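# Set a snap trap using up to three arms

## Task

Arm the snap trap: rotate its hammer across to the opposite side so the hold-down bar keeps it there, and lift the yellow pedal until the lip of the pedal's catch rests over the end of that bar. The trap must end up lying flat on the table, and the setting must hold up without any robot touching it. Use as many of the three arms as you like, then open the grippers and pull every arm away.

## Robot and tools

Setup. There are three identical i2rt Big YAM arms, named arm1, arm2 and arm3. Each has six revolute joints, a two-finger gripper and a wrist camera. All three are fixed on the table top, roughly at these scene-frame positions in metres, with facing given in degrees counter-clockwise from +x: arm1 at (-0.06, -0.43, 0.72) facing +90; arm2 at (-0.50, 0.00, 0.72) facing 0; arm3 at (+0.58, 0.00, 0.72) facing 180. The hand reaches about 1.0 m from the joint1 axis. Two cameras are mounted in the room, cam_high and cam_low. The wrist cameras are arm1_cam_wrist, arm2_cam_wrist and arm3_cam_wrist. With joints 1 and 6 at zero and the hand level and pointing forward, the wrist camera rides on top of the hand and looks toward the fingertips.

Frame. The scene frame has its origin on the floor with +z up. The point "hand" is midway between the fingertips. Its z axis runs along the fingers, and the fingers open and close along its y axis. Hand poses use each foot's true pose, which is never printed.

execute_actions(actions, cameras). actions is a list holding either one action or nothing. An action is an object keyed by arm name. Under each arm is a "joints" object that maps joint names to absolute targets, not offsets. Any joint or arm you leave out keeps its previous target and may still be pushing. Every motion in an action starts at once, and the joints may finish at different times. Because each joint has its own speed, the hand can sweep a wide path between two postures. Joint names, units and allowed ranges, with the tolerance for counting as done:
- joint1_rad: -2.879 to 2.879, ±0.045. Turns the whole arm about its foot. Positive is counter-clockwise seen from above, and 0 points along the foot's facing.
- joint2_rad: 0 to 3.141, ±0.14. Shoulder. At 0 the upper arm lies roughly level pointing backward; increasing values lift it up and then forward.
- joint3_rad: 0 to 3.019, ±0.09. Elbow. At 0 the forearm is folded onto the upper arm; larger values open it.
- joint4_rad: -1.692 to 1.57, ±0.055. Hand pitch; positive tilts the fingers up.
- joint5_rad: -1.57 to 1.57, ±0.03. Sideways swing of the hand; positive goes to the arm's right.
- joint6_rad: -2.094 to 2.094, ±0.035. Hand roll; positive is clockwise when viewed from behind the hand.
- gripper_m: 0 to 0.093 m, ±0.003. This is the fingertip gap. Each finger pad can push with roughly 50 to 62 N, and some grippers manage less.
An unknown key or an out-of-range number rejects the whole call and nothing moves. Example: {"arm1": {"joints": {"gripper_m": 0.05}}, "arm2": {"joints": {"joint1_rad": 0.3}}}. The cameras argument lists the images to return. Null, omitted or ["all"] returns every camera, and [] returns none. The "pictures" line gives the order of the images. An empty actions list only reports state and images.

wait(seconds, 0 to 10) sends no new command and returns state and images. zoom_image(camera, region) gives a closer look at part of a camera's latest full image. The region is [x0, y0, x1, y1] in pixels measured from the top-left corner, at most 504 by 504. read_manual(section="licences") returns only licence text. finished_scene(scene) takes the current scene's number, ends that scene for good and reports whether the task succeeded. Call it only after the trap is set, the arms have released it and they have backed away. A reply that contains no tool call ends the run.

Reading results. joint_status reports how each commanded joint ended:
- off_target: the joint stopped short and may still be pushing.
- contact_stop or time_out: the joint now holds where it stopped. After a time_out, the joint may instead keep a target close to its current position and move there on its own once the path is free; on_its_own lists such joints.
- not_followed, under a "joint command not followed" line: the self- and inter-arm collision check withheld that arm's targets. A gripper command in the same action still runs, and the withheld targets may be retried on later actions.
In on_its_own, "held at" is the target being held, not the joint's actual position. To stop a joint from pushing, send it its reported position. Very small changes to a target may produce no motion. Joint torques are raw drive outputs with per-arm offsets, scale and noise; they are nonzero in free air and are not a clean contact signal. No line reports arms touching each other. If a result reports a stop, the remaining motion calls in that reply are skipped.

Hazards. The arms do not stop on contact and can push hard. A hard press between two arms fails the task and ends the run, and a hard hit may do the same. The collision check can act too late, and it ignores fingers, gripper housings and wrist cameras. Holding loads or pushing heats the motors, even while you are thinking. A MOTOR HOT line appears at 85 °C. At 100 °C the arm goes limp and falls, which is reported as an OVER-TEMPERATURE FAULT, and its named joints show limit_stop_at_motor_heat; resend the targets after it cools. Arms do not wait for one another. Knocking the trap, or anything else, out of the work area fails the task, and drops, slips, slams and hard pushes reduce quality. The simulation keeps running while you think, and the robots hold their last command during that time. Finish with the trap flat, the hammer caught under the bar, the pedal's catch lip over the bar tip, every gripper open and every arm clear.

Each tool is called after ">>>" by a JSON object that holds its "method" and its "body".

## Session

>>> {"method": "execute_actions", "body": {"actions": []}}

Scene clock: 0.00 s.
Joint torques (N m, as the arm reports them, + toward a larger angle): no reading
arm1.joint_positions: joint1_rad=+0.008 joint2_rad=+0.443 joint3_rad=+1.464 joint4_rad=-1.547 joint5_rad=-0.010 joint6_rad=-0.011 gripper_m=+0.094
arm1.joint_status: not commanded
arm1.hand: x=-0.0678 y=-0.3106 z=+1.3028 quat_wxyz=(-0.347, +0.629, -0.595, -0.360) (m; scene frame)
arm2.joint_positions: joint1_rad=-0.010 joint2_rad=+0.454 joint3_rad=+1.457 joint4_rad=-1.541 joint5_rad=-0.003 joint6_rad=-0.015 gripper_m=+0.095
arm2.joint_status: not commanded
arm2.hand: x=-0.3756 y=+0.0065 z=+1.3438 quat_wxyz=(-0.496, +0.015, -0.868, +0.003) (m; scene frame)
arm3.joint_positions: joint1_rad=+0.002 joint2_rad=+0.437 joint3_rad=+1.473 joint4_rad=-1.547 joint5_rad=-0.012 joint6_rad=-0.001 gripper_m=+0.094
arm3.joint_status: not commanded
arm3.hand: x=+0.4572 y=+0.0097 z=+1.3579 quat_wxyz=(-0.002, +0.866, -0.019, -0.500) (m; scene frame)
pictures: arm1_cam_wrist, arm2_cam_wrist, arm3_cam_wrist, cam_high, cam_low
Images, in order (width x height): arm1_cam_wrist 504x504, arm2_cam_wrist 504x504, arm3_cam_wrist 504x504, cam_high 504x504, cam_low 504x504.

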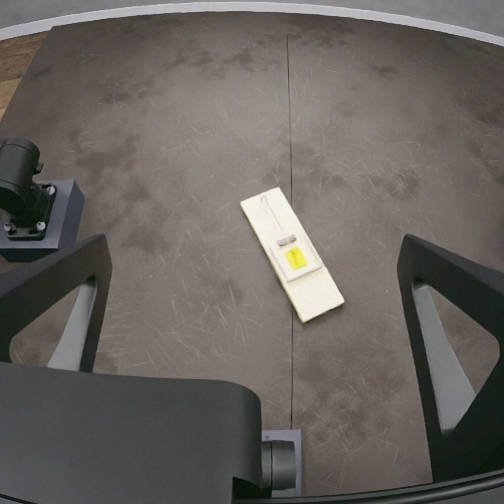

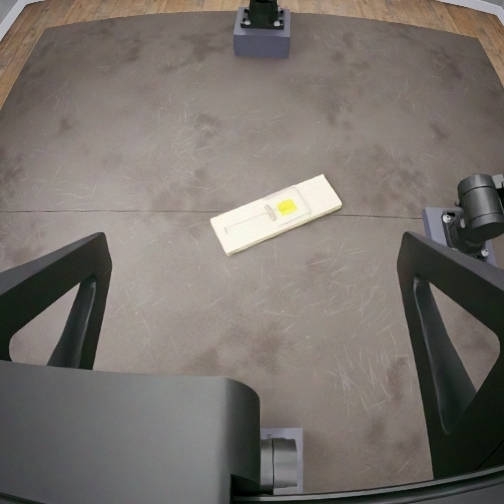

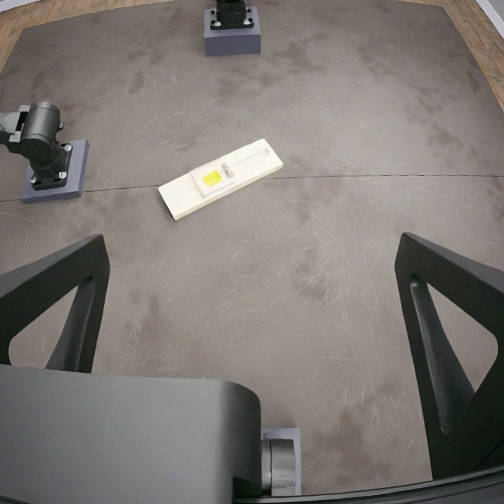

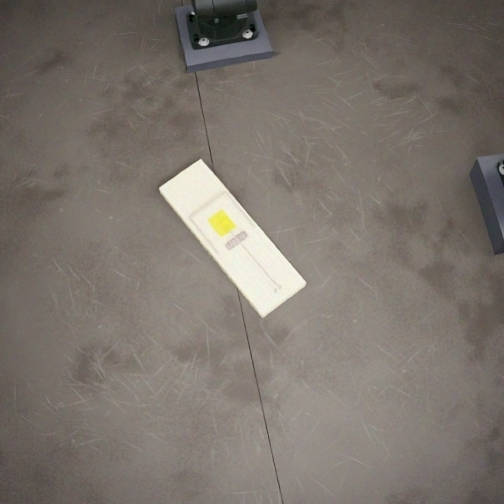

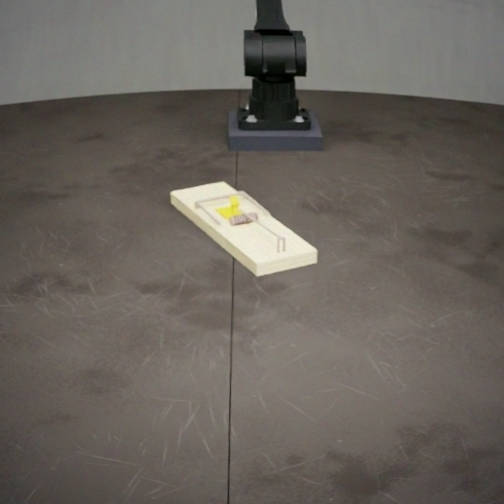

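>>> {"method": "zoom_image", "body": {"camera": "cam_low", "region": [150, 160, 340, 290]}}

>>> {"method": "zoom_image", "body": {"camera": "cam_high", "region": [140, 150, 320, 330]}}

Region (150, 160, 340, 290) of cam_low's 504x504 image, scaled by 2.653, with more detail than that image has; it fills the top 345 rows of this view, and the rest is white.

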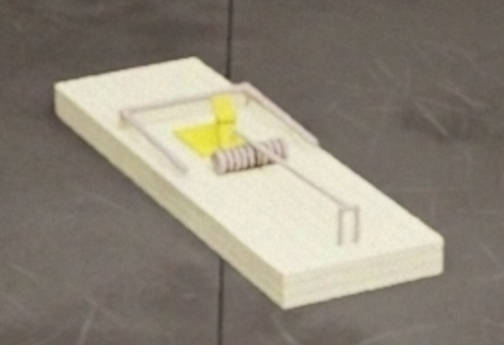

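Region (140, 150, 320, 330) of cam_high's 504x504 image, scaled by 2.800, with more detail than that image has.

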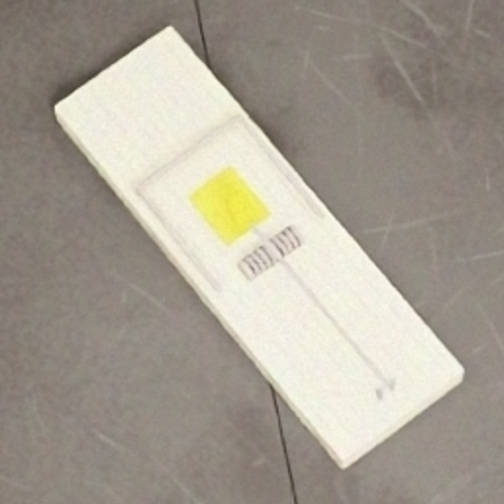

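>>> {"method": "execute_actions", "body": {"actions": [{"arm1":{"joints":{"joint1_rad":-0.15,"joint2_rad":1.265,"joint3_rad":1.092,"joint4_rad":-1.398}}}], "cameras": ["arm1_cam_wrist","cam_high","cam_low"]}}

Scene clock: 1.90 s.
Joint torques (N m, as the arm reports them, + toward a larger angle): arm1=[-1.18 -8.82  9.91  0.69 -0.05  0.1 ] | arm2=[0.55 4.97 7.44 2.61 0.03 0.06] | arm3=[-2.11  3.    6.8   2.24  0.05  0.02]
arm1.joint_positions: joint1_rad=-0.140 joint2_rad=+1.255 joint3_rad=+1.075 joint4_rad=-1.406 joint5_rad=-0.010 joint6_rad=-0.011 gripper_m=+0.094
arm1.joint_status: all done
arm1.hand: x=-0.0242 y=-0.0917 z=+0.9445 quat_wxyz=(+0.007, +0.671, -0.742, +0.002) (m; scene frame)
arm2.joint_positions: joint1_rad=-0.010 joint2_rad=+0.454 joint3_rad=+1.457 joint4_rad=-1.541 joint5_rad=-0.003 joint6_rad=-0.015 gripper_m=+0.095
arm2.joint_status: not commanded
arm2.hand: x=-0.3756 y=+0.0065 z=+1.3438 quat_wxyz=(-0.496, +0.015, -0.868, +0.003) (m; scene frame)
arm3.joint_positions: joint1_rad=+0.002 joint2_rad=+0.437 joint3_rad=+1.473 joint4_rad=-1.547 joint5_rad=-0.012 joint6_rad=-0.001 gripper_m=+0.094
arm3.joint_status: not commanded
arm3.hand: x=+0.4572 y=+0.0097 z=+1.3579 quat_wxyz=(-0.002, +0.866, -0.019, -0.500) (m; scene frame)
pictures: arm1_cam_wrist, cam_high, cam_low
Images, in order (width x height): arm1_cam_wrist 504x504, cam_high 504x504, cam_low 504x504.

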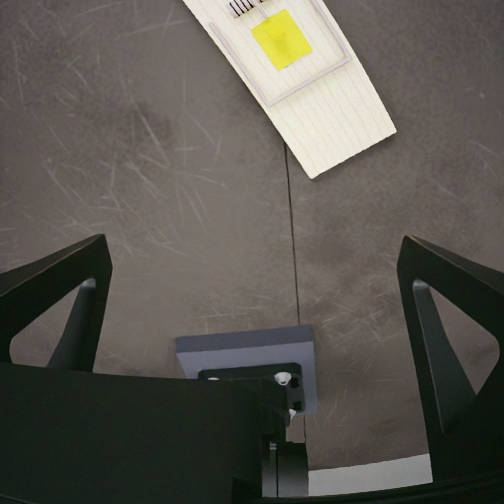

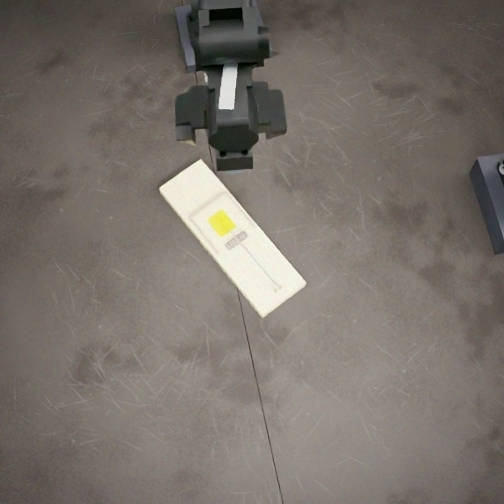

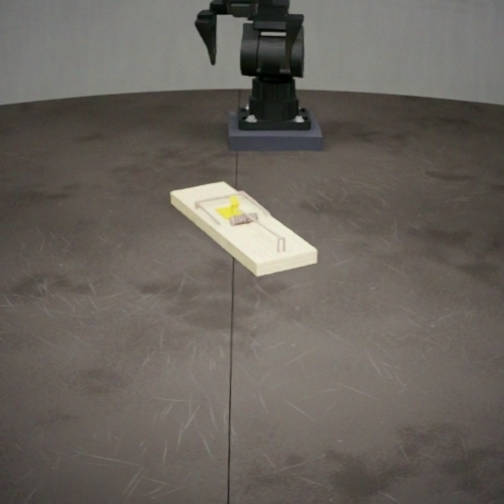

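>>> {"method": "execute_actions", "body": {"actions": [{"arm1":{"joints":{"joint1_rad":-0.485,"joint2_rad":1.31,"joint3_rad":0.72,"joint4_rad":-0.97,"gripper_m":0.0}}}], "cameras": ["arm1_cam_wrist","cam_high","cam_low"]}}

Scene clock: 3.27 s.
Joint torques (N m, as the arm reports them, + toward a larger angle): arm1=[-0.89 -7.77  7.49  0.89 -0.03 -0.03] | arm2=[0.43 4.89 7.5  2.56 0.03 0.03] | arm3=[-2.07  3.02  6.79  2.25  0.05  0.02]
arm1.joint_positions: joint1_rad=-0.482 joint2_rad=+1.307 joint3_rad=+0.715 joint4_rad=-0.984 joint5_rad=-0.010 joint6_rad=-0.011 gripper_m=+0.000
arm1.joint_status: all done
arm1.hand: x=+0.0721 y=-0.1561 z=+0.8022 quat_wxyz=(+0.002, +0.534, -0.845, -0.003) (m; scene frame)
arm2.joint_positions: joint1_rad=-0.010 joint2_rad=+0.454 joint3_rad=+1.457 joint4_rad=-1.541 joint5_rad=-0.003 joint6_rad=-0.015 gripper_m=+0.095
arm2.joint_status: not commanded
arm2.hand: x=-0.3756 y=+0.0065 z=+1.3438 quat_wxyz=(-0.496, +0.015, -0.868, +0.003) (m; scene frame)
arm3.joint_positions: joint1_rad=+0.002 joint2_rad=+0.437 joint3_rad=+1.473 joint4_rad=-1.547 joint5_rad=-0.012 joint6_rad=-0.001 gripper_m=+0.094
arm3.joint_status: not commanded
arm3.hand: x=+0.4572 y=+0.0097 z=+1.3579 quat_wxyz=(-0.002, +0.866, -0.019, -0.500) (m; scene frame)
pictures: arm1_cam_wrist, cam_high, cam_low
Images, in order (width x height): arm1_cam_wrist 504x504, cam_high 504x504, cam_low 504x504.

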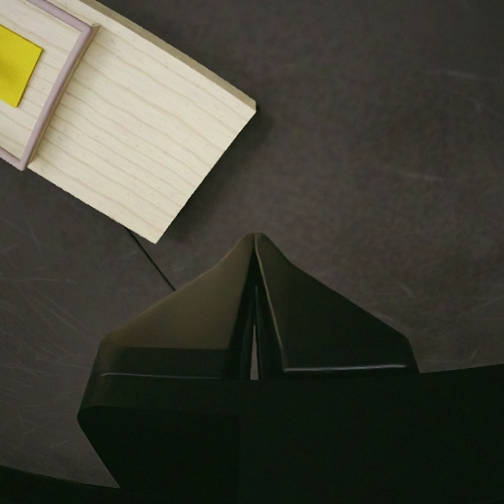

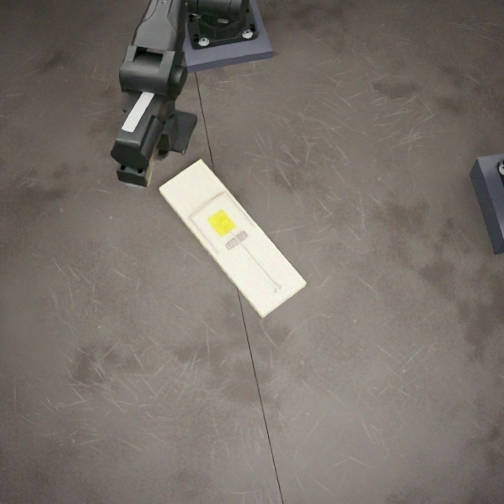

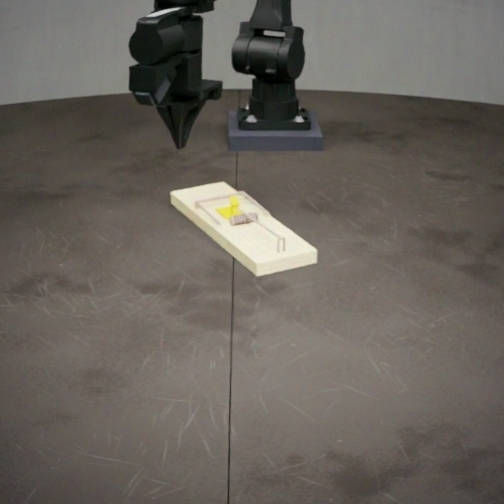

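>>> {"method": "execute_actions", "body": {"actions": [{"arm1":{"joints":{"joint1_rad":-0.305,"joint2_rad":1.335,"joint3_rad":0.70,"joint4_rad":-0.93,"joint6_rad":-0.75,"gripper_m":0.093}}}], "cameras": ["arm1_cam_wrist","cam_high","cam_low"]}}

Scene clock: 5.10 s.
Joint torques (N m, as the arm reports them, + toward a larger angle): arm1=[-0.3  -8.01  7.02  0.9  -0.11 -0.09] | arm2=[0.59 5.02 7.58 2.59 0.04 0.04] | arm3=[-2.08  3.01  6.79  2.24  0.05  0.02]
arm1.joint_positions: joint1_rad=-0.306 joint2_rad=+1.324 joint3_rad=+0.704 joint4_rad=-0.944 joint5_rad=-0.010 joint6_rad=-0.741 gripper_m=+0.093
arm1.joint_status: all done
arm1.hand: x=+0.0230 y=-0.1338 z=+0.7936 quat_wxyz=(-0.004, +0.851, -0.526, -0.004) (m; scene frame)
arm2.joint_positions: joint1_rad=-0.010 joint2_rad=+0.454 joint3_rad=+1.457 joint4_rad=-1.541 joint5_rad=-0.003 joint6_rad=-0.015 gripper_m=+0.095
arm2.joint_status: not commanded
arm2.hand: x=-0.3756 y=+0.0065 z=+1.3438 quat_wxyz=(-0.496, +0.015, -0.868, +0.003) (m; scene frame)
arm3.joint_positions: joint1_rad=+0.002 joint2_rad=+0.437 joint3_rad=+1.473 joint4_rad=-1.547 joint5_rad=-0.012 joint6_rad=-0.001 gripper_m=+0.094
arm3.joint_status: not commanded
arm3.hand: x=+0.4572 y=+0.0097 z=+1.3579 quat_wxyz=(-0.002, +0.866, -0.019, -0.500) (m; scene frame)
pictures: arm1_cam_wrist, cam_high, cam_low
Images, in order (width x height): arm1_cam_wrist 504x504, cam_high 504x504, cam_low 504x504.

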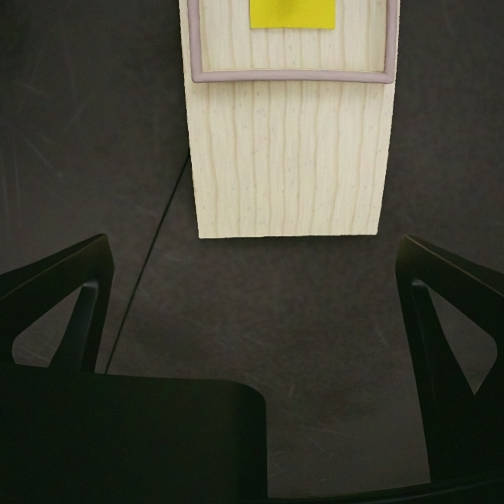

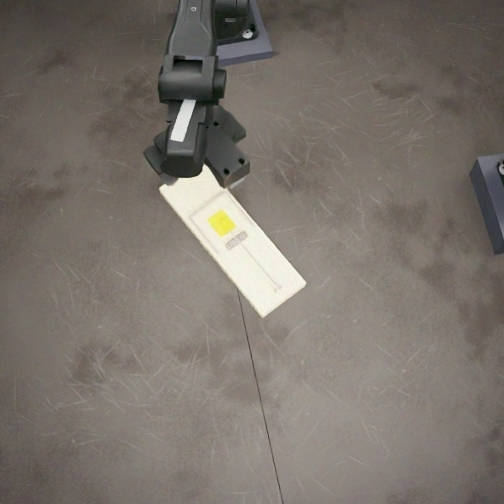

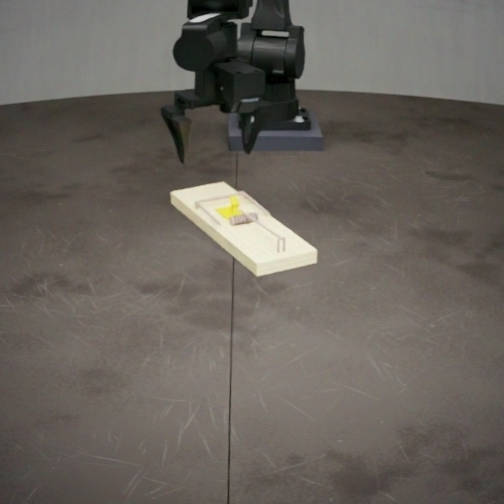

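>>> {"method": "execute_actions", "body": {"actions": [{"arm1":{"joints":{"joint1_rad":-0.35,"joint2_rad":1.425,"joint3_rad":0.703,"joint4_rad":-0.845,"joint6_rad":-0.795}}}], "cameras": ["arm1_cam_wrist","cam_low"]}}

Scene clock: 6.20 s.
Joint torques (N m, as the arm reports them, + toward a larger angle): arm1=[-1.18 -9.91  6.4   0.65 -0.04 -0.05] | arm2=[0.77 5.06 7.52 2.52 0.04 0.04] | arm3=[-2.09  2.98  6.79  2.24  0.05  0.02]
arm1.joint_positions: joint1_rad=-0.339 joint2_rad=+1.424 joint3_rad=+0.704 joint4_rad=-0.859 joint5_rad=-0.010 joint6_rad=-0.786 gripper_m=+0.093
arm1.joint_status: all done
arm1.hand: x=+0.0363 y=-0.1262 z=+0.7645 quat_wxyz=(+0.003, +0.854, -0.521, -0.003) (m; scene frame)
arm2.joint_positions: joint1_rad=-0.010 joint2_rad=+0.454 joint3_rad=+1.457 joint4_rad=-1.541 joint5_rad=-0.003 joint6_rad=-0.015 gripper_m=+0.095
arm2.joint_status: not commanded
arm2.hand: x=-0.3756 y=+0.0065 z=+1.3438 quat_wxyz=(-0.496, +0.015, -0.868, +0.003) (m; scene frame)
arm3.joint_positions: joint1_rad=+0.002 joint2_rad=+0.437 joint3_rad=+1.473 joint4_rad=-1.547 joint5_rad=-0.012 joint6_rad=-0.001 gripper_m=+0.094
arm3.joint_status: not commanded
arm3.hand: x=+0.4572 y=+0.0097 z=+1.3579 quat_wxyz=(-0.002, +0.866, -0.019, -0.500) (m; scene frame)
pictures: arm1_cam_wrist, cam_low
Images, in order (width x height): arm1_cam_wrist 504x504, cam_low 504x504.

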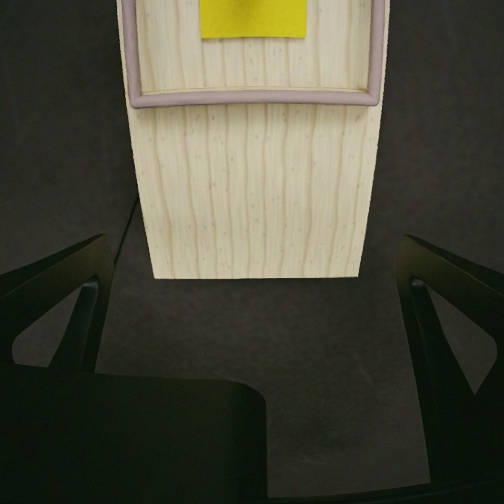

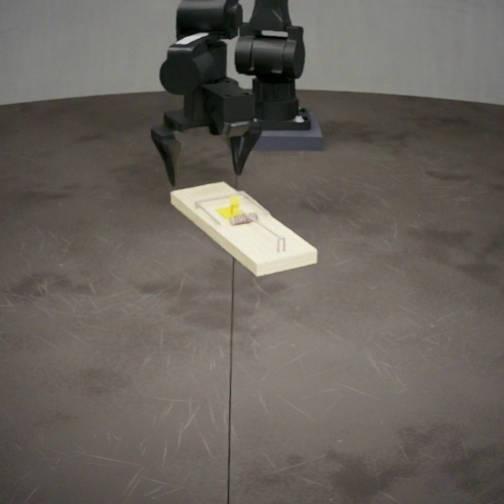

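>>> {"method": "execute_actions", "body": {"actions": [{"arm1":{"joints":{"joint2_rad":1.495,"joint3_rad":0.665,"joint4_rad":-0.735}}}], "cameras": ["arm1_cam_wrist","cam_low"]}}

Scene clock: 7.07 s.
Joint torques (N m, as the arm reports them, + toward a larger angle): arm1=[ -1.19 -10.48   6.11   0.94  -0.05  -0.03] | arm2=[0.69 4.91 7.47 2.58 0.05 0.03] | arm3=[-2.09  3.01  6.79  2.23  0.05  0.01]
arm1.joint_positions: joint1_rad=-0.339 joint2_rad=+1.492 joint3_rad=+0.665 joint4_rad=-0.749 joint5_rad=-0.010 joint6_rad=-0.787 gripper_m=+0.093
arm1.joint_status: all done
arm1.hand: x=+0.0358 y=-0.1281 z=+0.7334 quat_wxyz=(+0.002, +0.854, -0.521, -0.003) (m; scene frame)
arm2.joint_positions: joint1_rad=-0.010 joint2_rad=+0.454 joint3_rad=+1.457 joint4_rad=-1.541 joint5_rad=-0.003 joint6_rad=-0.015 gripper_m=+0.095
arm2.joint_status: not commanded
arm2.hand: x=-0.3756 y=+0.0065 z=+1.3438 quat_wxyz=(-0.496, +0.015, -0.868, +0.003) (m; scene frame)
arm3.joint_positions: joint1_rad=+0.002 joint2_rad=+0.437 joint3_rad=+1.473 joint4_rad=-1.547 joint5_rad=-0.012 joint6_rad=-0.001 gripper_m=+0.094
arm3.joint_status: not commanded
arm3.hand: x=+0.4572 y=+0.0097 z=+1.3579 quat_wxyz=(-0.002, +0.866, -0.019, -0.500) (m; scene frame)
pictures: arm1_cam_wrist, cam_low
Images, in order (width x height): arm1_cam_wrist 504x504, cam_low 504x504.

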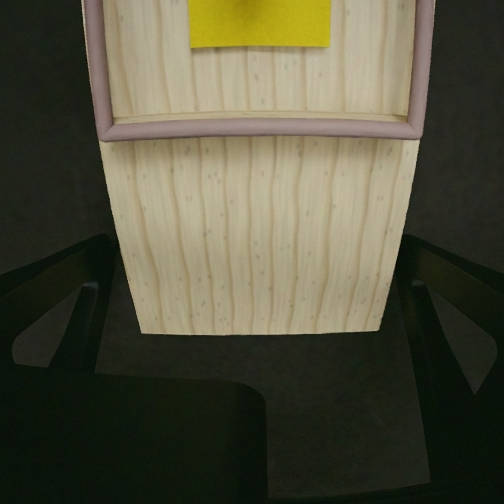

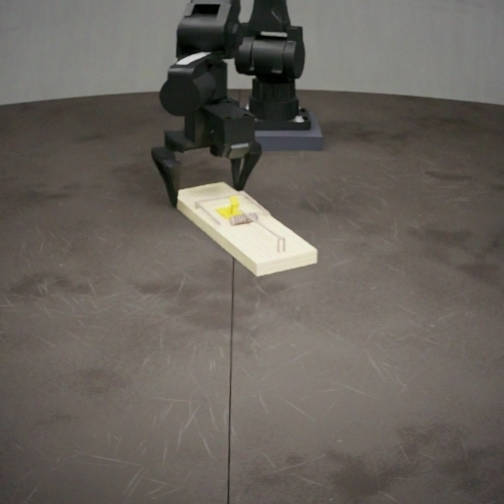

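>>> {"method": "execute_actions", "body": {"actions": [{"arm1":{"joints":{"joint2_rad":1.53,"joint3_rad":0.655,"joint4_rad":-0.69}}}], "cameras": []}}

>>> {"method": "execute_actions", "body": {"actions": [{"arm1":{"joints":{"gripper_m":0.07}}}], "cameras": ["arm1_cam_wrist","cam_low"]}}

Scene clock: 7.87 s.
Joint torques (N m, as the arm reports them, + toward a larger angle): arm1=[-1.16 -8.47  5.52  1.19 -0.09  0.01] | arm2=[0.49 4.76 7.51 2.56 0.04 0.05] | arm3=[-2.07  3.    6.79  2.24  0.05  0.02]
arm1.joint_positions: joint1_rad=-0.339 joint2_rad=+1.505 joint3_rad=+0.661 joint4_rad=-0.717 joint5_rad=-0.011 joint6_rad=-0.791 gripper_m=+0.093
arm1.joint_status: all done
arm1.hand: x=+0.0368 y=-0.1240 z=+0.7288 quat_wxyz=(-0.005, +0.855, -0.519, -0.006) (m; scene frame)
arm2.joint_positions: joint1_rad=-0.010 joint2_rad=+0.454 joint3_rad=+1.457 joint4_rad=-1.541 joint5_rad=-0.003 joint6_rad=-0.015 gripper_m=+0.095
arm2.joint_status: not commanded
arm2.hand: x=-0.3756 y=+0.0065 z=+1.3438 quat_wxyz=(-0.496, +0.015, -0.868, +0.003) (m; scene frame)
arm3.joint_positions: joint1_rad=+0.002 joint2_rad=+0.437 joint3_rad=+1.473 joint4_rad=-1.547 joint5_rad=-0.012 joint6_rad=-0.001 gripper_m=+0.094
arm3.joint_status: not commanded
arm3.hand: x=+0.4572 y=+0.0097 z=+1.3579 quat_wxyz=(-0.002, +0.866, -0.019, -0.500) (m; scene frame)
pictures: none
No camera images: the call's "cameras" was empty. Leave "cameras" out to get every camera's image.

Scene clock: 8.37 s.
Joint torques (N m, as the arm reports them, + toward a larger angle): arm1=[-0.5  -7.7   5.59  1.2   0.2   0.06] | arm2=[0.53 4.85 7.53 2.55 0.03 0.04] | arm3=[-2.09  3.01  6.8   2.24  0.05  0.02]
arm1.joint_positions: joint1_rad=-0.339 joint2_rad=+1.505 joint3_rad=+0.661 joint4_rad=-0.715 joint5_rad=-0.018 joint6_rad=-0.792 gripper_m=+0.079
arm1.joint_status: gripper_m off_target (ended at +0.079, target +0.070)
arm1.hand: x=+0.0359 y=-0.1232 z=+0.7289 quat_wxyz=(-0.006, +0.855, -0.518, -0.009) (m; scene frame)
arm2.joint_positions: joint1_rad=-0.010 joint2_rad=+0.454 joint3_rad=+1.457 joint4_rad=-1.541 joint5_rad=-0.003 joint6_rad=-0.015 gripper_m=+0.095
arm2.joint_status: not commanded
arm2.hand: x=-0.3756 y=+0.0065 z=+1.3438 quat_wxyz=(-0.496, +0.015, -0.868, +0.003) (m; scene frame)
arm3.joint_positions: joint1_rad=+0.002 joint2_rad=+0.437 joint3_rad=+1.473 joint4_rad=-1.547 joint5_rad=-0.012 joint6_rad=-0.001 gripper_m=+0.094
arm3.joint_status: not commanded
arm3.hand: x=+0.4572 y=+0.0097 z=+1.3579 quat_wxyz=(-0.002, +0.866, -0.019, -0.500) (m; scene frame)
pictures: arm1_cam_wrist, cam_low
Images, in order (width x height): arm1_cam_wrist 504x504, cam_low 504x504.

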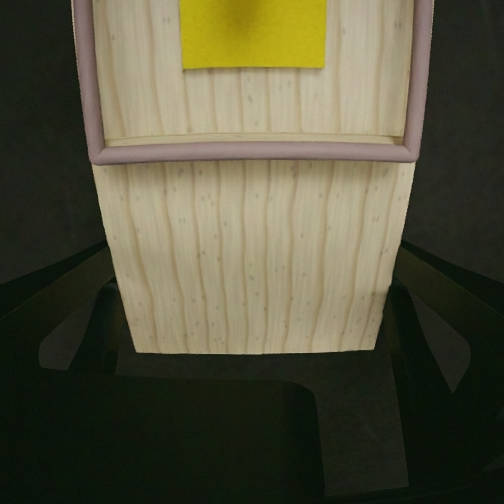

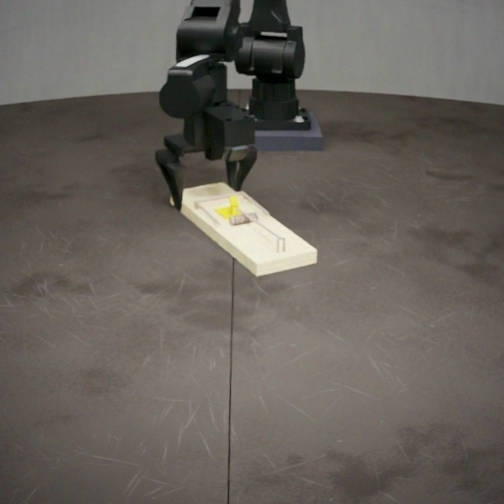

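>>> {"method": "execute_actions", "body": {"actions": [{"arm1":{"joints":{"joint1_rad":-0.035,"joint2_rad":1.49,"joint3_rad":0.665,"joint4_rad":-0.74,"joint6_rad":0.01,"joint5_rad":0}}}], "cameras": []}}

>>> {"method": "execute_actions", "body": {"actions": [{"arm1":{"joints":{"joint2_rad":1.59,"joint3_rad":0.785,"joint4_rad":-0.755}}}], "cameras": ["arm1_cam_wrist","cam_low","cam_high"]}}

Scene clock: 10.27 s.
Joint torques (N m, as the arm reports them, + toward a larger angle): arm1=[ -0.26 -11.48   6.21  -0.16   0.09   0.13] | arm2=[0.5  4.88 7.53 2.58 0.05 0.04] | arm3=[-2.1   2.98  6.79  2.24  0.05  0.02]
arm1.joint_positions: joint1_rad=-0.032 joint2_rad=+1.500 joint3_rad=+0.661 joint4_rad=-0.727 joint5_rad=-0.003 joint6_rad=-0.008 gripper_m=+0.079
arm1.joint_status: all done
arm1.hand: x=-0.0588 y=-0.1108 z=+0.7299 quat_wxyz=(-0.003, +0.709, -0.705, -0.002) (m; scene frame)
arm2.joint_positions: joint1_rad=-0.010 joint2_rad=+0.454 joint3_rad=+1.457 joint4_rad=-1.541 joint5_rad=-0.003 joint6_rad=-0.015 gripper_m=+0.095
arm2.joint_status: not commanded
arm2.hand: x=-0.3756 y=+0.0065 z=+1.3438 quat_wxyz=(-0.496, +0.015, -0.868, +0.003) (m; scene frame)
arm3.joint_positions: joint1_rad=+0.002 joint2_rad=+0.437 joint3_rad=+1.473 joint4_rad=-1.547 joint5_rad=-0.012 joint6_rad=-0.001 gripper_m=+0.094
arm3.joint_status: not commanded
arm3.hand: x=+0.4572 y=+0.0097 z=+1.3579 quat_wxyz=(-0.002, +0.866, -0.019, -0.500) (m; scene frame)
pictures: none
No camera images: the call's "cameras" was empty. Leave "cameras" out to get every camera's image.

Scene clock: 11.07 s.
Joint torques (N m, as the arm reports them, + toward a larger angle): arm1=[ -1.06 -10.18   8.07   0.04   0.07   0.07] | arm2=[0.55 4.77 7.49 2.56 0.06 0.02] | arm3=[-2.07  3.01  6.8   2.26  0.05  0.02]
arm1.joint_positions: joint1_rad=-0.032 joint2_rad=+1.581 joint3_rad=+0.760 joint4_rad=-0.749 joint5_rad=-0.002 joint6_rad=+0.000 gripper_m=+0.079
arm1.joint_status: all done
arm1.hand: x=-0.0585 y=-0.0760 z=+0.7300 quat_wxyz=(-0.002, +0.706, -0.709, -0.001) (m; scene frame)
arm2.joint_positions: joint1_rad=-0.010 joint2_rad=+0.454 joint3_rad=+1.457 joint4_rad=-1.541 joint5_rad=-0.003 joint6_rad=-0.015 gripper_m=+0.095
arm2.joint_status: not commanded
arm2.hand: x=-0.3756 y=+0.0065 z=+1.3438 quat_wxyz=(-0.496, +0.015, -0.868, +0.003) (m; scene frame)
arm3.joint_positions: joint1_rad=+0.002 joint2_rad=+0.437 joint3_rad=+1.473 joint4_rad=-1.547 joint5_rad=-0.012 joint6_rad=-0.001 gripper_m=+0.094
arm3.joint_status: not commanded
arm3.hand: x=+0.4572 y=+0.0097 z=+1.3579 quat_wxyz=(-0.002, +0.866, -0.019, -0.500) (m; scene frame)
pictures: arm1_cam_wrist, cam_high, cam_low
Images, in order (width x height): arm1_cam_wrist 504x504, cam_high 504x504, cam_low 504x504.

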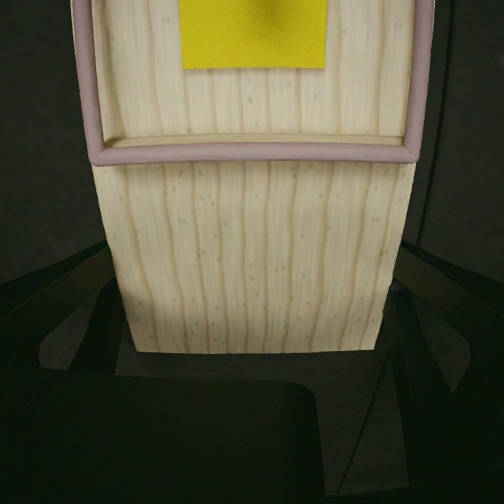

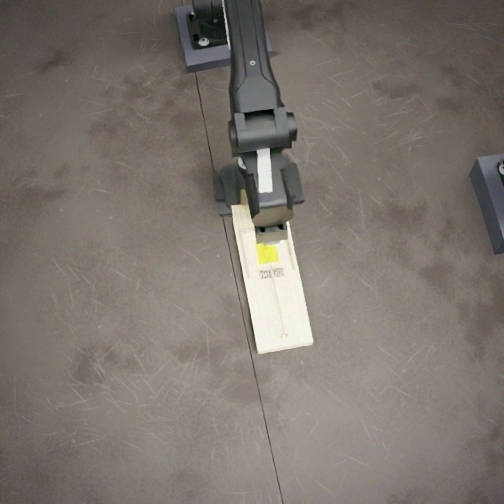

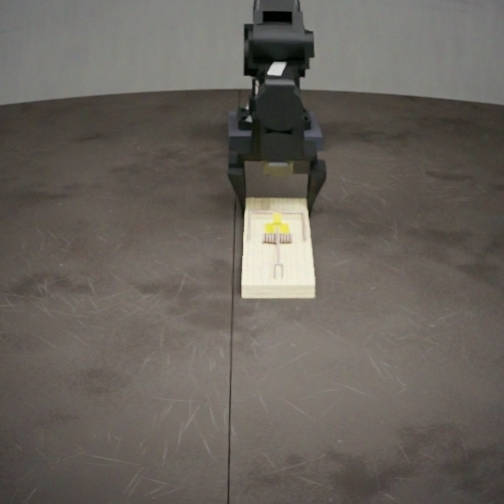

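>>> {"method": "execute_actions", "body": {"actions": [{"arm1":{"joints":{"gripper_m":0.093}},"arm2":{"joints":{"joint1_rad":0.121,"joint2_rad":1.3,"joint3_rad":1.07,"joint4_rad":-0.89,"joint6_rad":-1.45,"gripper_m":0.03}}}], "cameras": []}}

>>> {"method": "execute_actions", "body": {"actions": [{"arm1":{"joints":{"joint2_rad":1.3,"joint4_rad":-0.3,"joint3_rad":0.6}}}], "cameras": []}}

>>> {"method": "execute_actions", "body": {"actions": [{"arm1":{"joints":{"joint2_rad":1.34,"joint4_rad":0.41,"joint3_rad":0.22}}}], "cameras": []}}

>>> {"method": "execute_actions", "body": {"actions": [{"arm1":{"joints":{"joint2_rad":1.405}},"arm2":{"joints":{"joint2_rad":1.73}}}]}}

Scene clock: 13.57 s.
Joint torques (N m, as the arm reports them, + toward a larger angle): arm1=[ -0.12 -10.12   7.91   0.06   0.09   0.03] | arm2=[ 1.12 -8.19 10.4   2.18 -0.02 -0.02] | arm3=[-2.07  3.01  6.78  2.25  0.05  0.02]
arm1.joint_positions: joint1_rad=-0.032 joint2_rad=+1.581 joint3_rad=+0.760 joint4_rad=-0.749 joint5_rad=-0.002 joint6_rad=+0.001 gripper_m=+0.093
arm1.joint_status: all done
arm1.hand: x=-0.0585 y=-0.0760 z=+0.7300 quat_wxyz=(-0.002, +0.705, -0.709, -0.001) (m; scene frame)
arm2.joint_positions: joint1_rad=+0.112 joint2_rad=+1.300 joint3_rad=+1.055 joint4_rad=-0.909 joint5_rad=-0.003 joint6_rad=-1.442 gripper_m=+0.030
arm2.joint_status: all done
arm2.hand: x=-0.0493 y=+0.0630 z=+0.9875 quat_wxyz=(-0.164, +0.694, -0.689, +0.130) (m; scene frame)
arm3.joint_positions: joint1_rad=+0.002 joint2_rad=+0.437 joint3_rad=+1.473 joint4_rad=-1.547 joint5_rad=-0.012 joint6_rad=-0.001 gripper_m=+0.094
arm3.joint_status: not commanded
arm3.hand: x=+0.4572 y=+0.0097 z=+1.3579 quat_wxyz=(-0.002, +0.866, -0.019, -0.500) (m; scene frame)
pictures: none
No camera images: the call's "cameras" was empty. Leave "cameras" out to get every camera's image.

Scene clock: 14.70 s.
Joint torques (N m, as the arm reports them, + toward a larger angle): arm1=[-0.93 -7.6   8.26  1.95  0.05  0.09] | arm2=[ 1.41 -8.18 10.41  2.25 -0.03 -0.01] | arm3=[-2.07  3.01  6.79  2.24  0.05  0.02]
arm1.joint_positions: joint1_rad=-0.032 joint2_rad=+1.291 joint3_rad=+0.595 joint4_rad=-0.320 joint5_rad=-0.002 joint6_rad=+0.001 gripper_m=+0.093
arm1.joint_status: all done
arm1.hand: x=-0.0586 y=-0.0250 z=+0.8062 quat_wxyz=(-0.195, +0.679, -0.681, -0.194) (m; scene frame)
arm2.joint_positions: joint1_rad=+0.112 joint2_rad=+1.300 joint3_rad=+1.055 joint4_rad=-0.909 joint5_rad=-0.003 joint6_rad=-1.442 gripper_m=+0.030
arm2.joint_status: not commanded
arm2.hand: x=-0.0493 y=+0.0630 z=+0.9875 quat_wxyz=(-0.164, +0.694, -0.688, +0.130) (m; scene frame)
arm3.joint_positions: joint1_rad=+0.002 joint2_rad=+0.437 joint3_rad=+1.473 joint4_rad=-1.547 joint5_rad=-0.012 joint6_rad=-0.001 gripper_m=+0.094
arm3.joint_status: not commanded
arm3.hand: x=+0.4572 y=+0.0097 z=+1.3579 quat_wxyz=(-0.002, +0.866, -0.019, -0.500) (m; scene frame)
pictures: none
No camera images: the call's "cameras" was empty. Leave "cameras" out to get every camera's image.

Scene clock: 16.07 s.
Joint torques (N m, as the arm reports them, + toward a larger angle): arm1=[-0.73 -5.54  5.4   2.34  0.04  0.11] | arm2=[ 1.17 -8.36 10.4   2.21 -0.04  0.01] | arm3=[-2.09  2.99  6.79  2.25  0.05  0.02]
arm1.joint_positions: joint1_rad=-0.032 joint2_rad=+1.330 joint3_rad=+0.216 joint4_rad=+0.389 joint5_rad=-0.002 joint6_rad=+0.007 gripper_m=+0.093
arm1.joint_status: all done
arm1.hand: x=-0.0586 y=-0.0803 z=+0.7551 quat_wxyz=(-0.291, +0.642, -0.647, -0.291) (m; scene frame)
arm2.joint_positions: joint1_rad=+0.112 joint2_rad=+1.300 joint3_rad=+1.055 joint4_rad=-0.909 joint5_rad=-0.003 joint6_rad=-1.442 gripper_m=+0.030
arm2.joint_status: not commanded
arm2.hand: x=-0.0493 y=+0.0630 z=+0.9875 quat_wxyz=(-0.164, +0.694, -0.688, +0.130) (m; scene frame)
arm3.joint_positions: joint1_rad=+0.002 joint2_rad=+0.437 joint3_rad=+1.473 joint4_rad=-1.547 joint5_rad=-0.012 joint6_rad=-0.001 gripper_m=+0.094
arm3.joint_status: not commanded
arm3.hand: x=+0.4572 y=+0.0097 z=+1.3579 quat_wxyz=(-0.002, +0.866, -0.019, -0.500) (m; scene frame)
pictures: none
No camera images: the call's "cameras" was empty. Leave "cameras" out to get every camera's image.

Scene clock: 17.33 s.
Joint torques (N m, as the arm reports them, + toward a larger angle): arm1=[ 0.07 -5.93  4.88  2.48  0.08  0.03] | arm2=[  1.29 -12.88   8.03   1.06  -0.05  -0.06] | arm3=[-2.07  2.99  6.8   2.24  0.05  0.01]
arm1.joint_positions: joint1_rad=-0.032 joint2_rad=+1.401 joint3_rad=+0.216 joint4_rad=+0.392 joint5_rad=-0.002 joint6_rad=+0.007 gripper_m=+0.093
arm1.joint_status: all done
arm1.hand: x=-0.0586 y=-0.0891 z=+0.7329 quat_wxyz=(-0.269, +0.651, -0.657, -0.269) (m; scene frame)
arm2.joint_positions: joint1_rad=+0.112 joint2_rad=+1.745 joint3_rad=+1.055 joint4_rad=-0.902 joint5_rad=-0.003 joint6_rad=-1.442 gripper_m=+0.030
arm2.joint_status: all done
arm2.hand: x=-0.0605 y=+0.0597 z=+0.7943 quat_wxyz=(+0.008, +0.709, -0.705, -0.003) (m; scene frame)
arm3.joint_positions: joint1_rad=+0.002 joint2_rad=+0.437 joint3_rad=+1.473 joint4_rad=-1.547 joint5_rad=-0.012 joint6_rad=-0.001 gripper_m=+0.094
arm3.joint_status: not commanded
arm3.hand: x=+0.4572 y=+0.0097 z=+1.3579 quat_wxyz=(-0.002, +0.866, -0.019, -0.500) (m; scene frame)
pictures: arm1_cam_wrist, arm2_cam_wrist, arm3_cam_wrist, cam_high, cam_low
Images, in order (width x height): arm1_cam_wrist 504x504, arm2_cam_wrist 504x504, arm3_cam_wrist 504x504, cam_high 504x504, cam_low 504x504.

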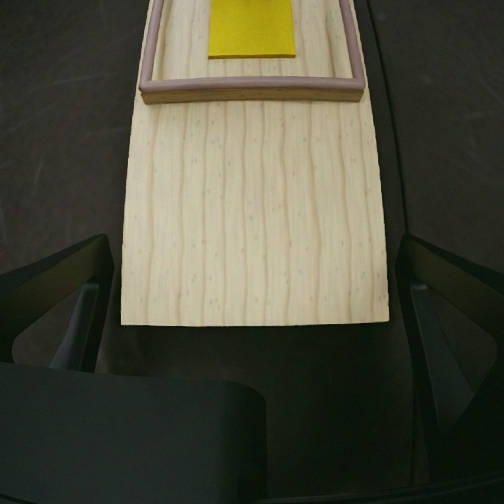

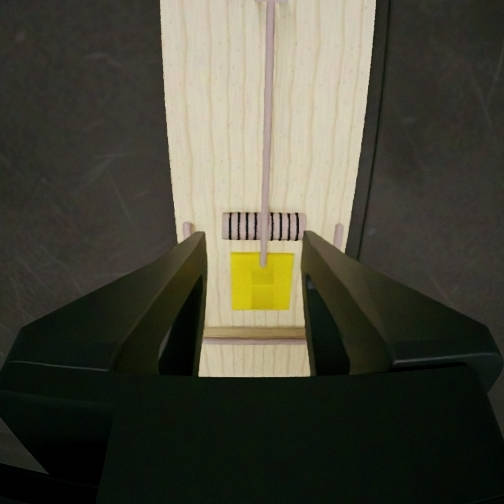

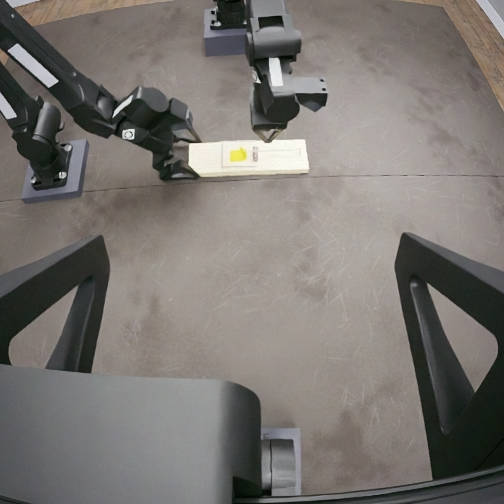

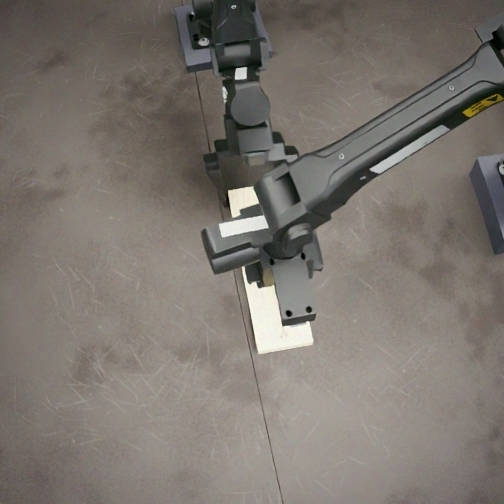

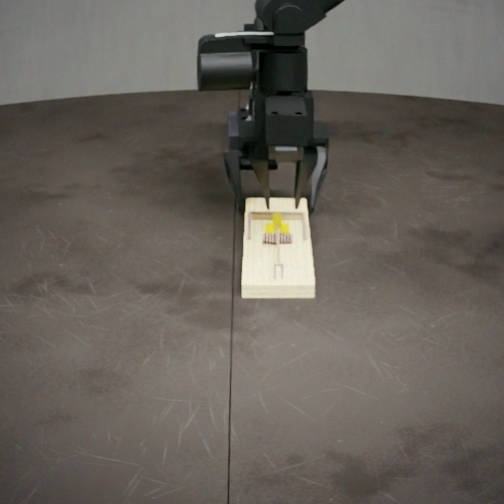

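>>> {"method": "execute_actions", "body": {"actions": [{"arm1":{"joints":{"gripper_m":0.07}},"arm2":{"joints":{"joint2_rad":1.80,"joint3_rad":1.04,"joint4_rad":-0.775}}}], "cameras": ["arm2_cam_wrist","cam_low","arm3_cam_wrist"]}}

Scene clock: 18.37 s.
Joint torques (N m, as the arm reports them, + toward a larger angle): arm1=[-0.18 -6.45  5.05  2.27  0.09  0.12] | arm2=[  1.27 -12.61   6.38   1.32  -0.04  -0.06] | arm3=[-2.1   2.98  6.79  2.25  0.05  0.02]
arm1.joint_positions: joint1_rad=-0.032 joint2_rad=+1.401 joint3_rad=+0.216 joint4_rad=+0.392 joint5_rad=-0.002 joint6_rad=+0.007 gripper_m=+0.079
arm1.joint_status: gripper_m off_target (ended at +0.079, target +0.070)
arm1.hand: x=-0.0586 y=-0.0891 z=+0.7329 quat_wxyz=(-0.269, +0.651, -0.657, -0.269) (m; scene frame)
arm2.joint_positions: joint1_rad=+0.112 joint2_rad=+1.805 joint3_rad=+1.042 joint4_rad=-0.789 joint5_rad=-0.003 joint6_rad=-1.442 gripper_m=+0.030
arm2.joint_status: all done
arm2.hand: x=-0.0477 y=+0.0611 z=+0.7650 quat_wxyz=(-0.008, +0.709, -0.705, +0.010) (m; scene frame)
arm3.joint_positions: joint1_rad=+0.002 joint2_rad=+0.437 joint3_rad=+1.473 joint4_rad=-1.547 joint5_rad=-0.012 joint6_rad=-0.001 gripper_m=+0.094
arm3.joint_status: not commanded
arm3.hand: x=+0.4572 y=+0.0097 z=+1.3579 quat_wxyz=(-0.002, +0.866, -0.019, -0.500) (m; scene frame)
pictures: arm2_cam_wrist, arm3_cam_wrist, cam_low
Images, in order (width x height): arm2_cam_wrist 504x504, arm3_cam_wrist 504x504, cam_low 504x504.

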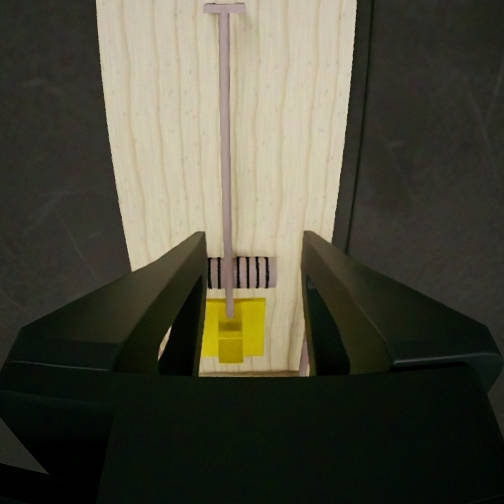

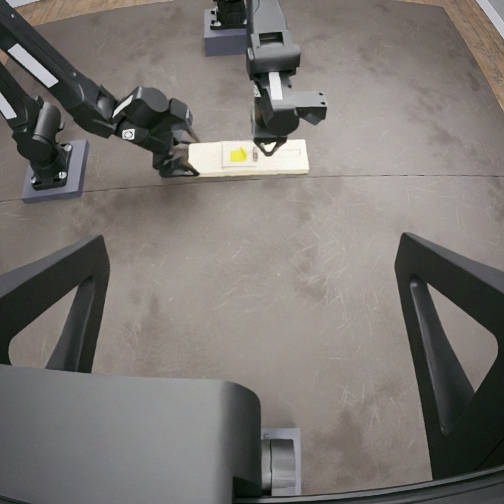

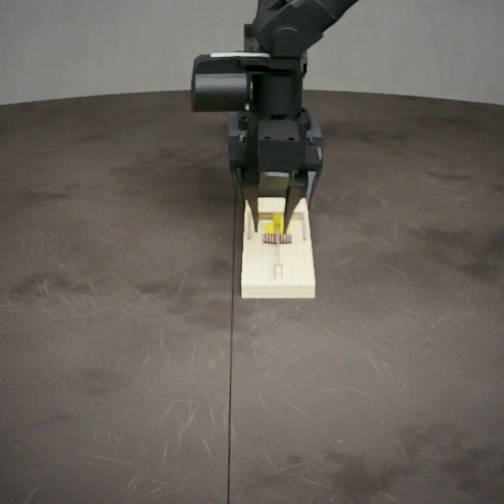

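>>> {"method": "execute_actions", "body": {"actions": [{"arm2":{"joints":{"joint2_rad":1.812,"joint3_rad":1.022}}}], "cameras": ["arm2_cam_wrist","cam_low"]}}

Scene clock: 19.00 s.
Joint torques (N m, as the arm reports them, + toward a larger angle): arm1=[-0.79 -6.23  5.07  2.12  0.06  0.05] | arm2=[  1.19 -11.45   6.04   1.17  -0.04  -0.05] | arm3=[-2.08  2.97  6.8   2.24  0.06  0.02]
arm1.joint_positions: joint1_rad=-0.032 joint2_rad=+1.401 joint3_rad=+0.216 joint4_rad=+0.392 joint5_rad=-0.002 joint6_rad=+0.007 gripper_m=+0.079
arm1.joint_status: not commanded
arm1.hand: x=-0.0586 y=-0.0891 z=+0.7329 quat_wxyz=(-0.269, +0.651, -0.657, -0.269) (m; scene frame)
arm2.joint_positions: joint1_rad=+0.112 joint2_rad=+1.806 joint3_rad=+1.025 joint4_rad=-0.787 joint5_rad=-0.003 joint6_rad=-1.442 gripper_m=+0.030
arm2.joint_status: all done
arm2.hand: x=-0.0557 y=+0.0600 z=+0.7599 quat_wxyz=(-0.001, +0.709, -0.705, +0.005) (m; scene frame)
arm3.joint_positions: joint1_rad=+0.002 joint2_rad=+0.437 joint3_rad=+1.473 joint4_rad=-1.547 joint5_rad=-0.012 joint6_rad=-0.001 gripper_m=+0.094
arm3.joint_status: not commanded
arm3.hand: x=+0.4572 y=+0.0097 z=+1.3579 quat_wxyz=(-0.002, +0.866, -0.019, -0.500) (m; scene frame)
pictures: arm2_cam_wrist, cam_low
Images, in order (width x height): arm2_cam_wrist 504x504, cam_low 504x504.

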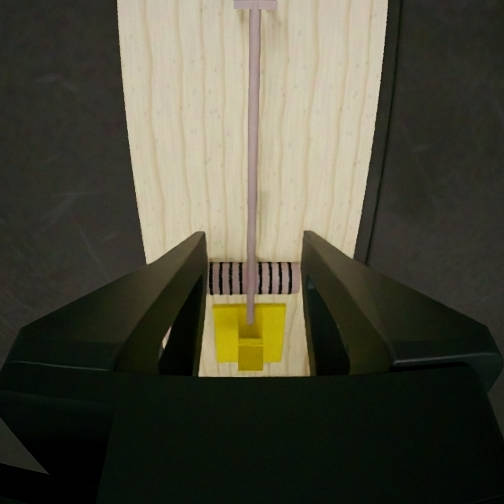

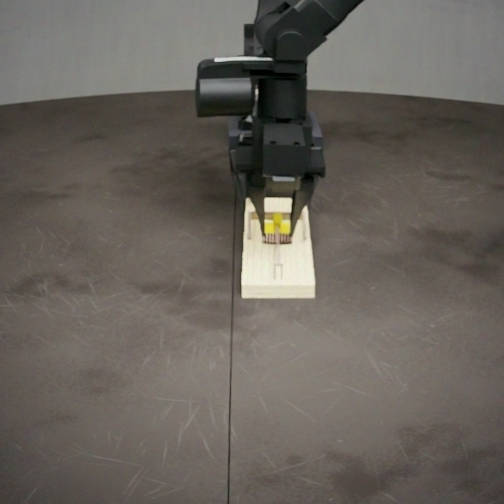

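>>> {"method": "execute_actions", "body": {"actions": [{"arm2":{"joints":{"joint2_rad":1.822}}}], "cameras": []}}

>>> {"method": "execute_actions", "body": {"actions": [{"arm2":{"joints":{"gripper_m":0.0}}}], "cameras": ["arm2_cam_wrist","cam_low"]}}

Scene clock: 19.67 s.
Joint torques (N m, as the arm reports them, + toward a larger angle): arm1=[-0.9  -6.67  4.92  2.2   0.01  0.05] | arm2=[  1.22 -12.15   5.99   1.14  -0.04  -0.05] | arm3=[-2.09  3.01  6.8   2.24  0.05  0.01]
arm1.joint_positions: joint1_rad=-0.032 joint2_rad=+1.401 joint3_rad=+0.216 joint4_rad=+0.392 joint5_rad=-0.002 joint6_rad=+0.007 gripper_m=+0.079
arm1.joint_status: not commanded
arm1.hand: x=-0.0586 y=-0.0891 z=+0.7329 quat_wxyz=(-0.269, +0.651, -0.657, -0.269) (m; scene frame)
arm2.joint_positions: joint1_rad=+0.112 joint2_rad=+1.817 joint3_rad=+1.025 joint4_rad=-0.787 joint5_rad=-0.003 joint6_rad=-1.442 gripper_m=+0.030
arm2.joint_status: all done
arm2.hand: x=-0.0575 y=+0.0597 z=+0.7554 quat_wxyz=(+0.003, +0.709, -0.705, +0.002) (m; scene frame)
arm3.joint_positions: joint1_rad=+0.002 joint2_rad=+0.437 joint3_rad=+1.473 joint4_rad=-1.547 joint5_rad=-0.012 joint6_rad=-0.001 gripper_m=+0.094
arm3.joint_status: not commanded
arm3.hand: x=+0.4572 y=+0.0097 z=+1.3579 quat_wxyz=(-0.002, +0.866, -0.019, -0.500) (m; scene frame)
pictures: none
No camera images: the call's "cameras" was empty. Leave "cameras" out to get every camera's image.

Scene clock: 20.20 s.
Joint torques (N m, as the arm reports them, + toward a larger angle): arm1=[-0.37 -6.59  4.98  2.42  0.06  0.07] | arm2=[  0.95 -11.77   5.88   1.19  -0.05  -0.06] | arm3=[-2.09  3.    6.8   2.24  0.05  0.02]
arm1.joint_positions: joint1_rad=-0.032 joint2_rad=+1.401 joint3_rad=+0.216 joint4_rad=+0.392 joint5_rad=-0.002 joint6_rad=+0.007 gripper_m=+0.079
arm1.joint_status: not commanded
arm1.hand: x=-0.0586 y=-0.0891 z=+0.7329 quat_wxyz=(-0.269, +0.651, -0.657, -0.269) (m; scene frame)
arm2.joint_positions: joint1_rad=+0.112 joint2_rad=+1.817 joint3_rad=+1.025 joint4_rad=-0.787 joint5_rad=-0.003 joint6_rad=-1.443 gripper_m=+0.001
arm2.joint_status: all done
arm2.hand: x=-0.0575 y=+0.0597 z=+0.7554 quat_wxyz=(+0.003, +0.709, -0.705, +0.002) (m; scene frame)
arm3.joint_positions: joint1_rad=+0.002 joint2_rad=+0.437 joint3_rad=+1.473 joint4_rad=-1.547 joint5_rad=-0.012 joint6_rad=-0.001 gripper_m=+0.094
arm3.joint_status: not commanded
arm3.hand: x=+0.4572 y=+0.0097 z=+1.3579 quat_wxyz=(-0.002, +0.866, -0.019, -0.500) (m; scene frame)
pictures: arm2_cam_wrist, cam_low
Images, in order (width x height): arm2_cam_wrist 504x504, cam_low 504x504.

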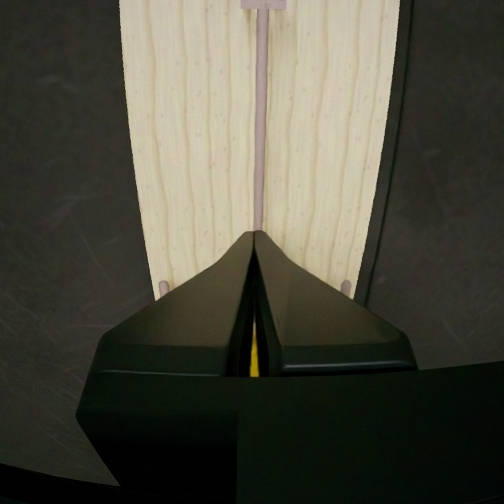

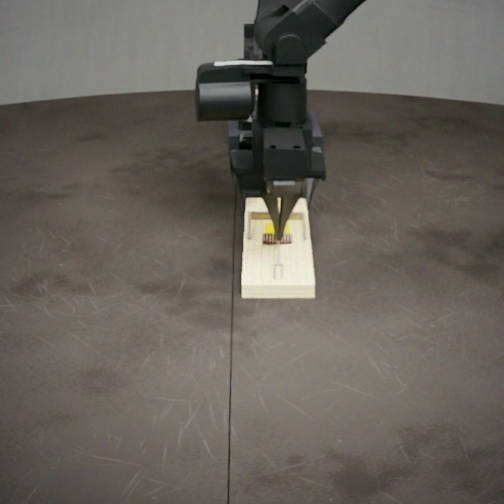

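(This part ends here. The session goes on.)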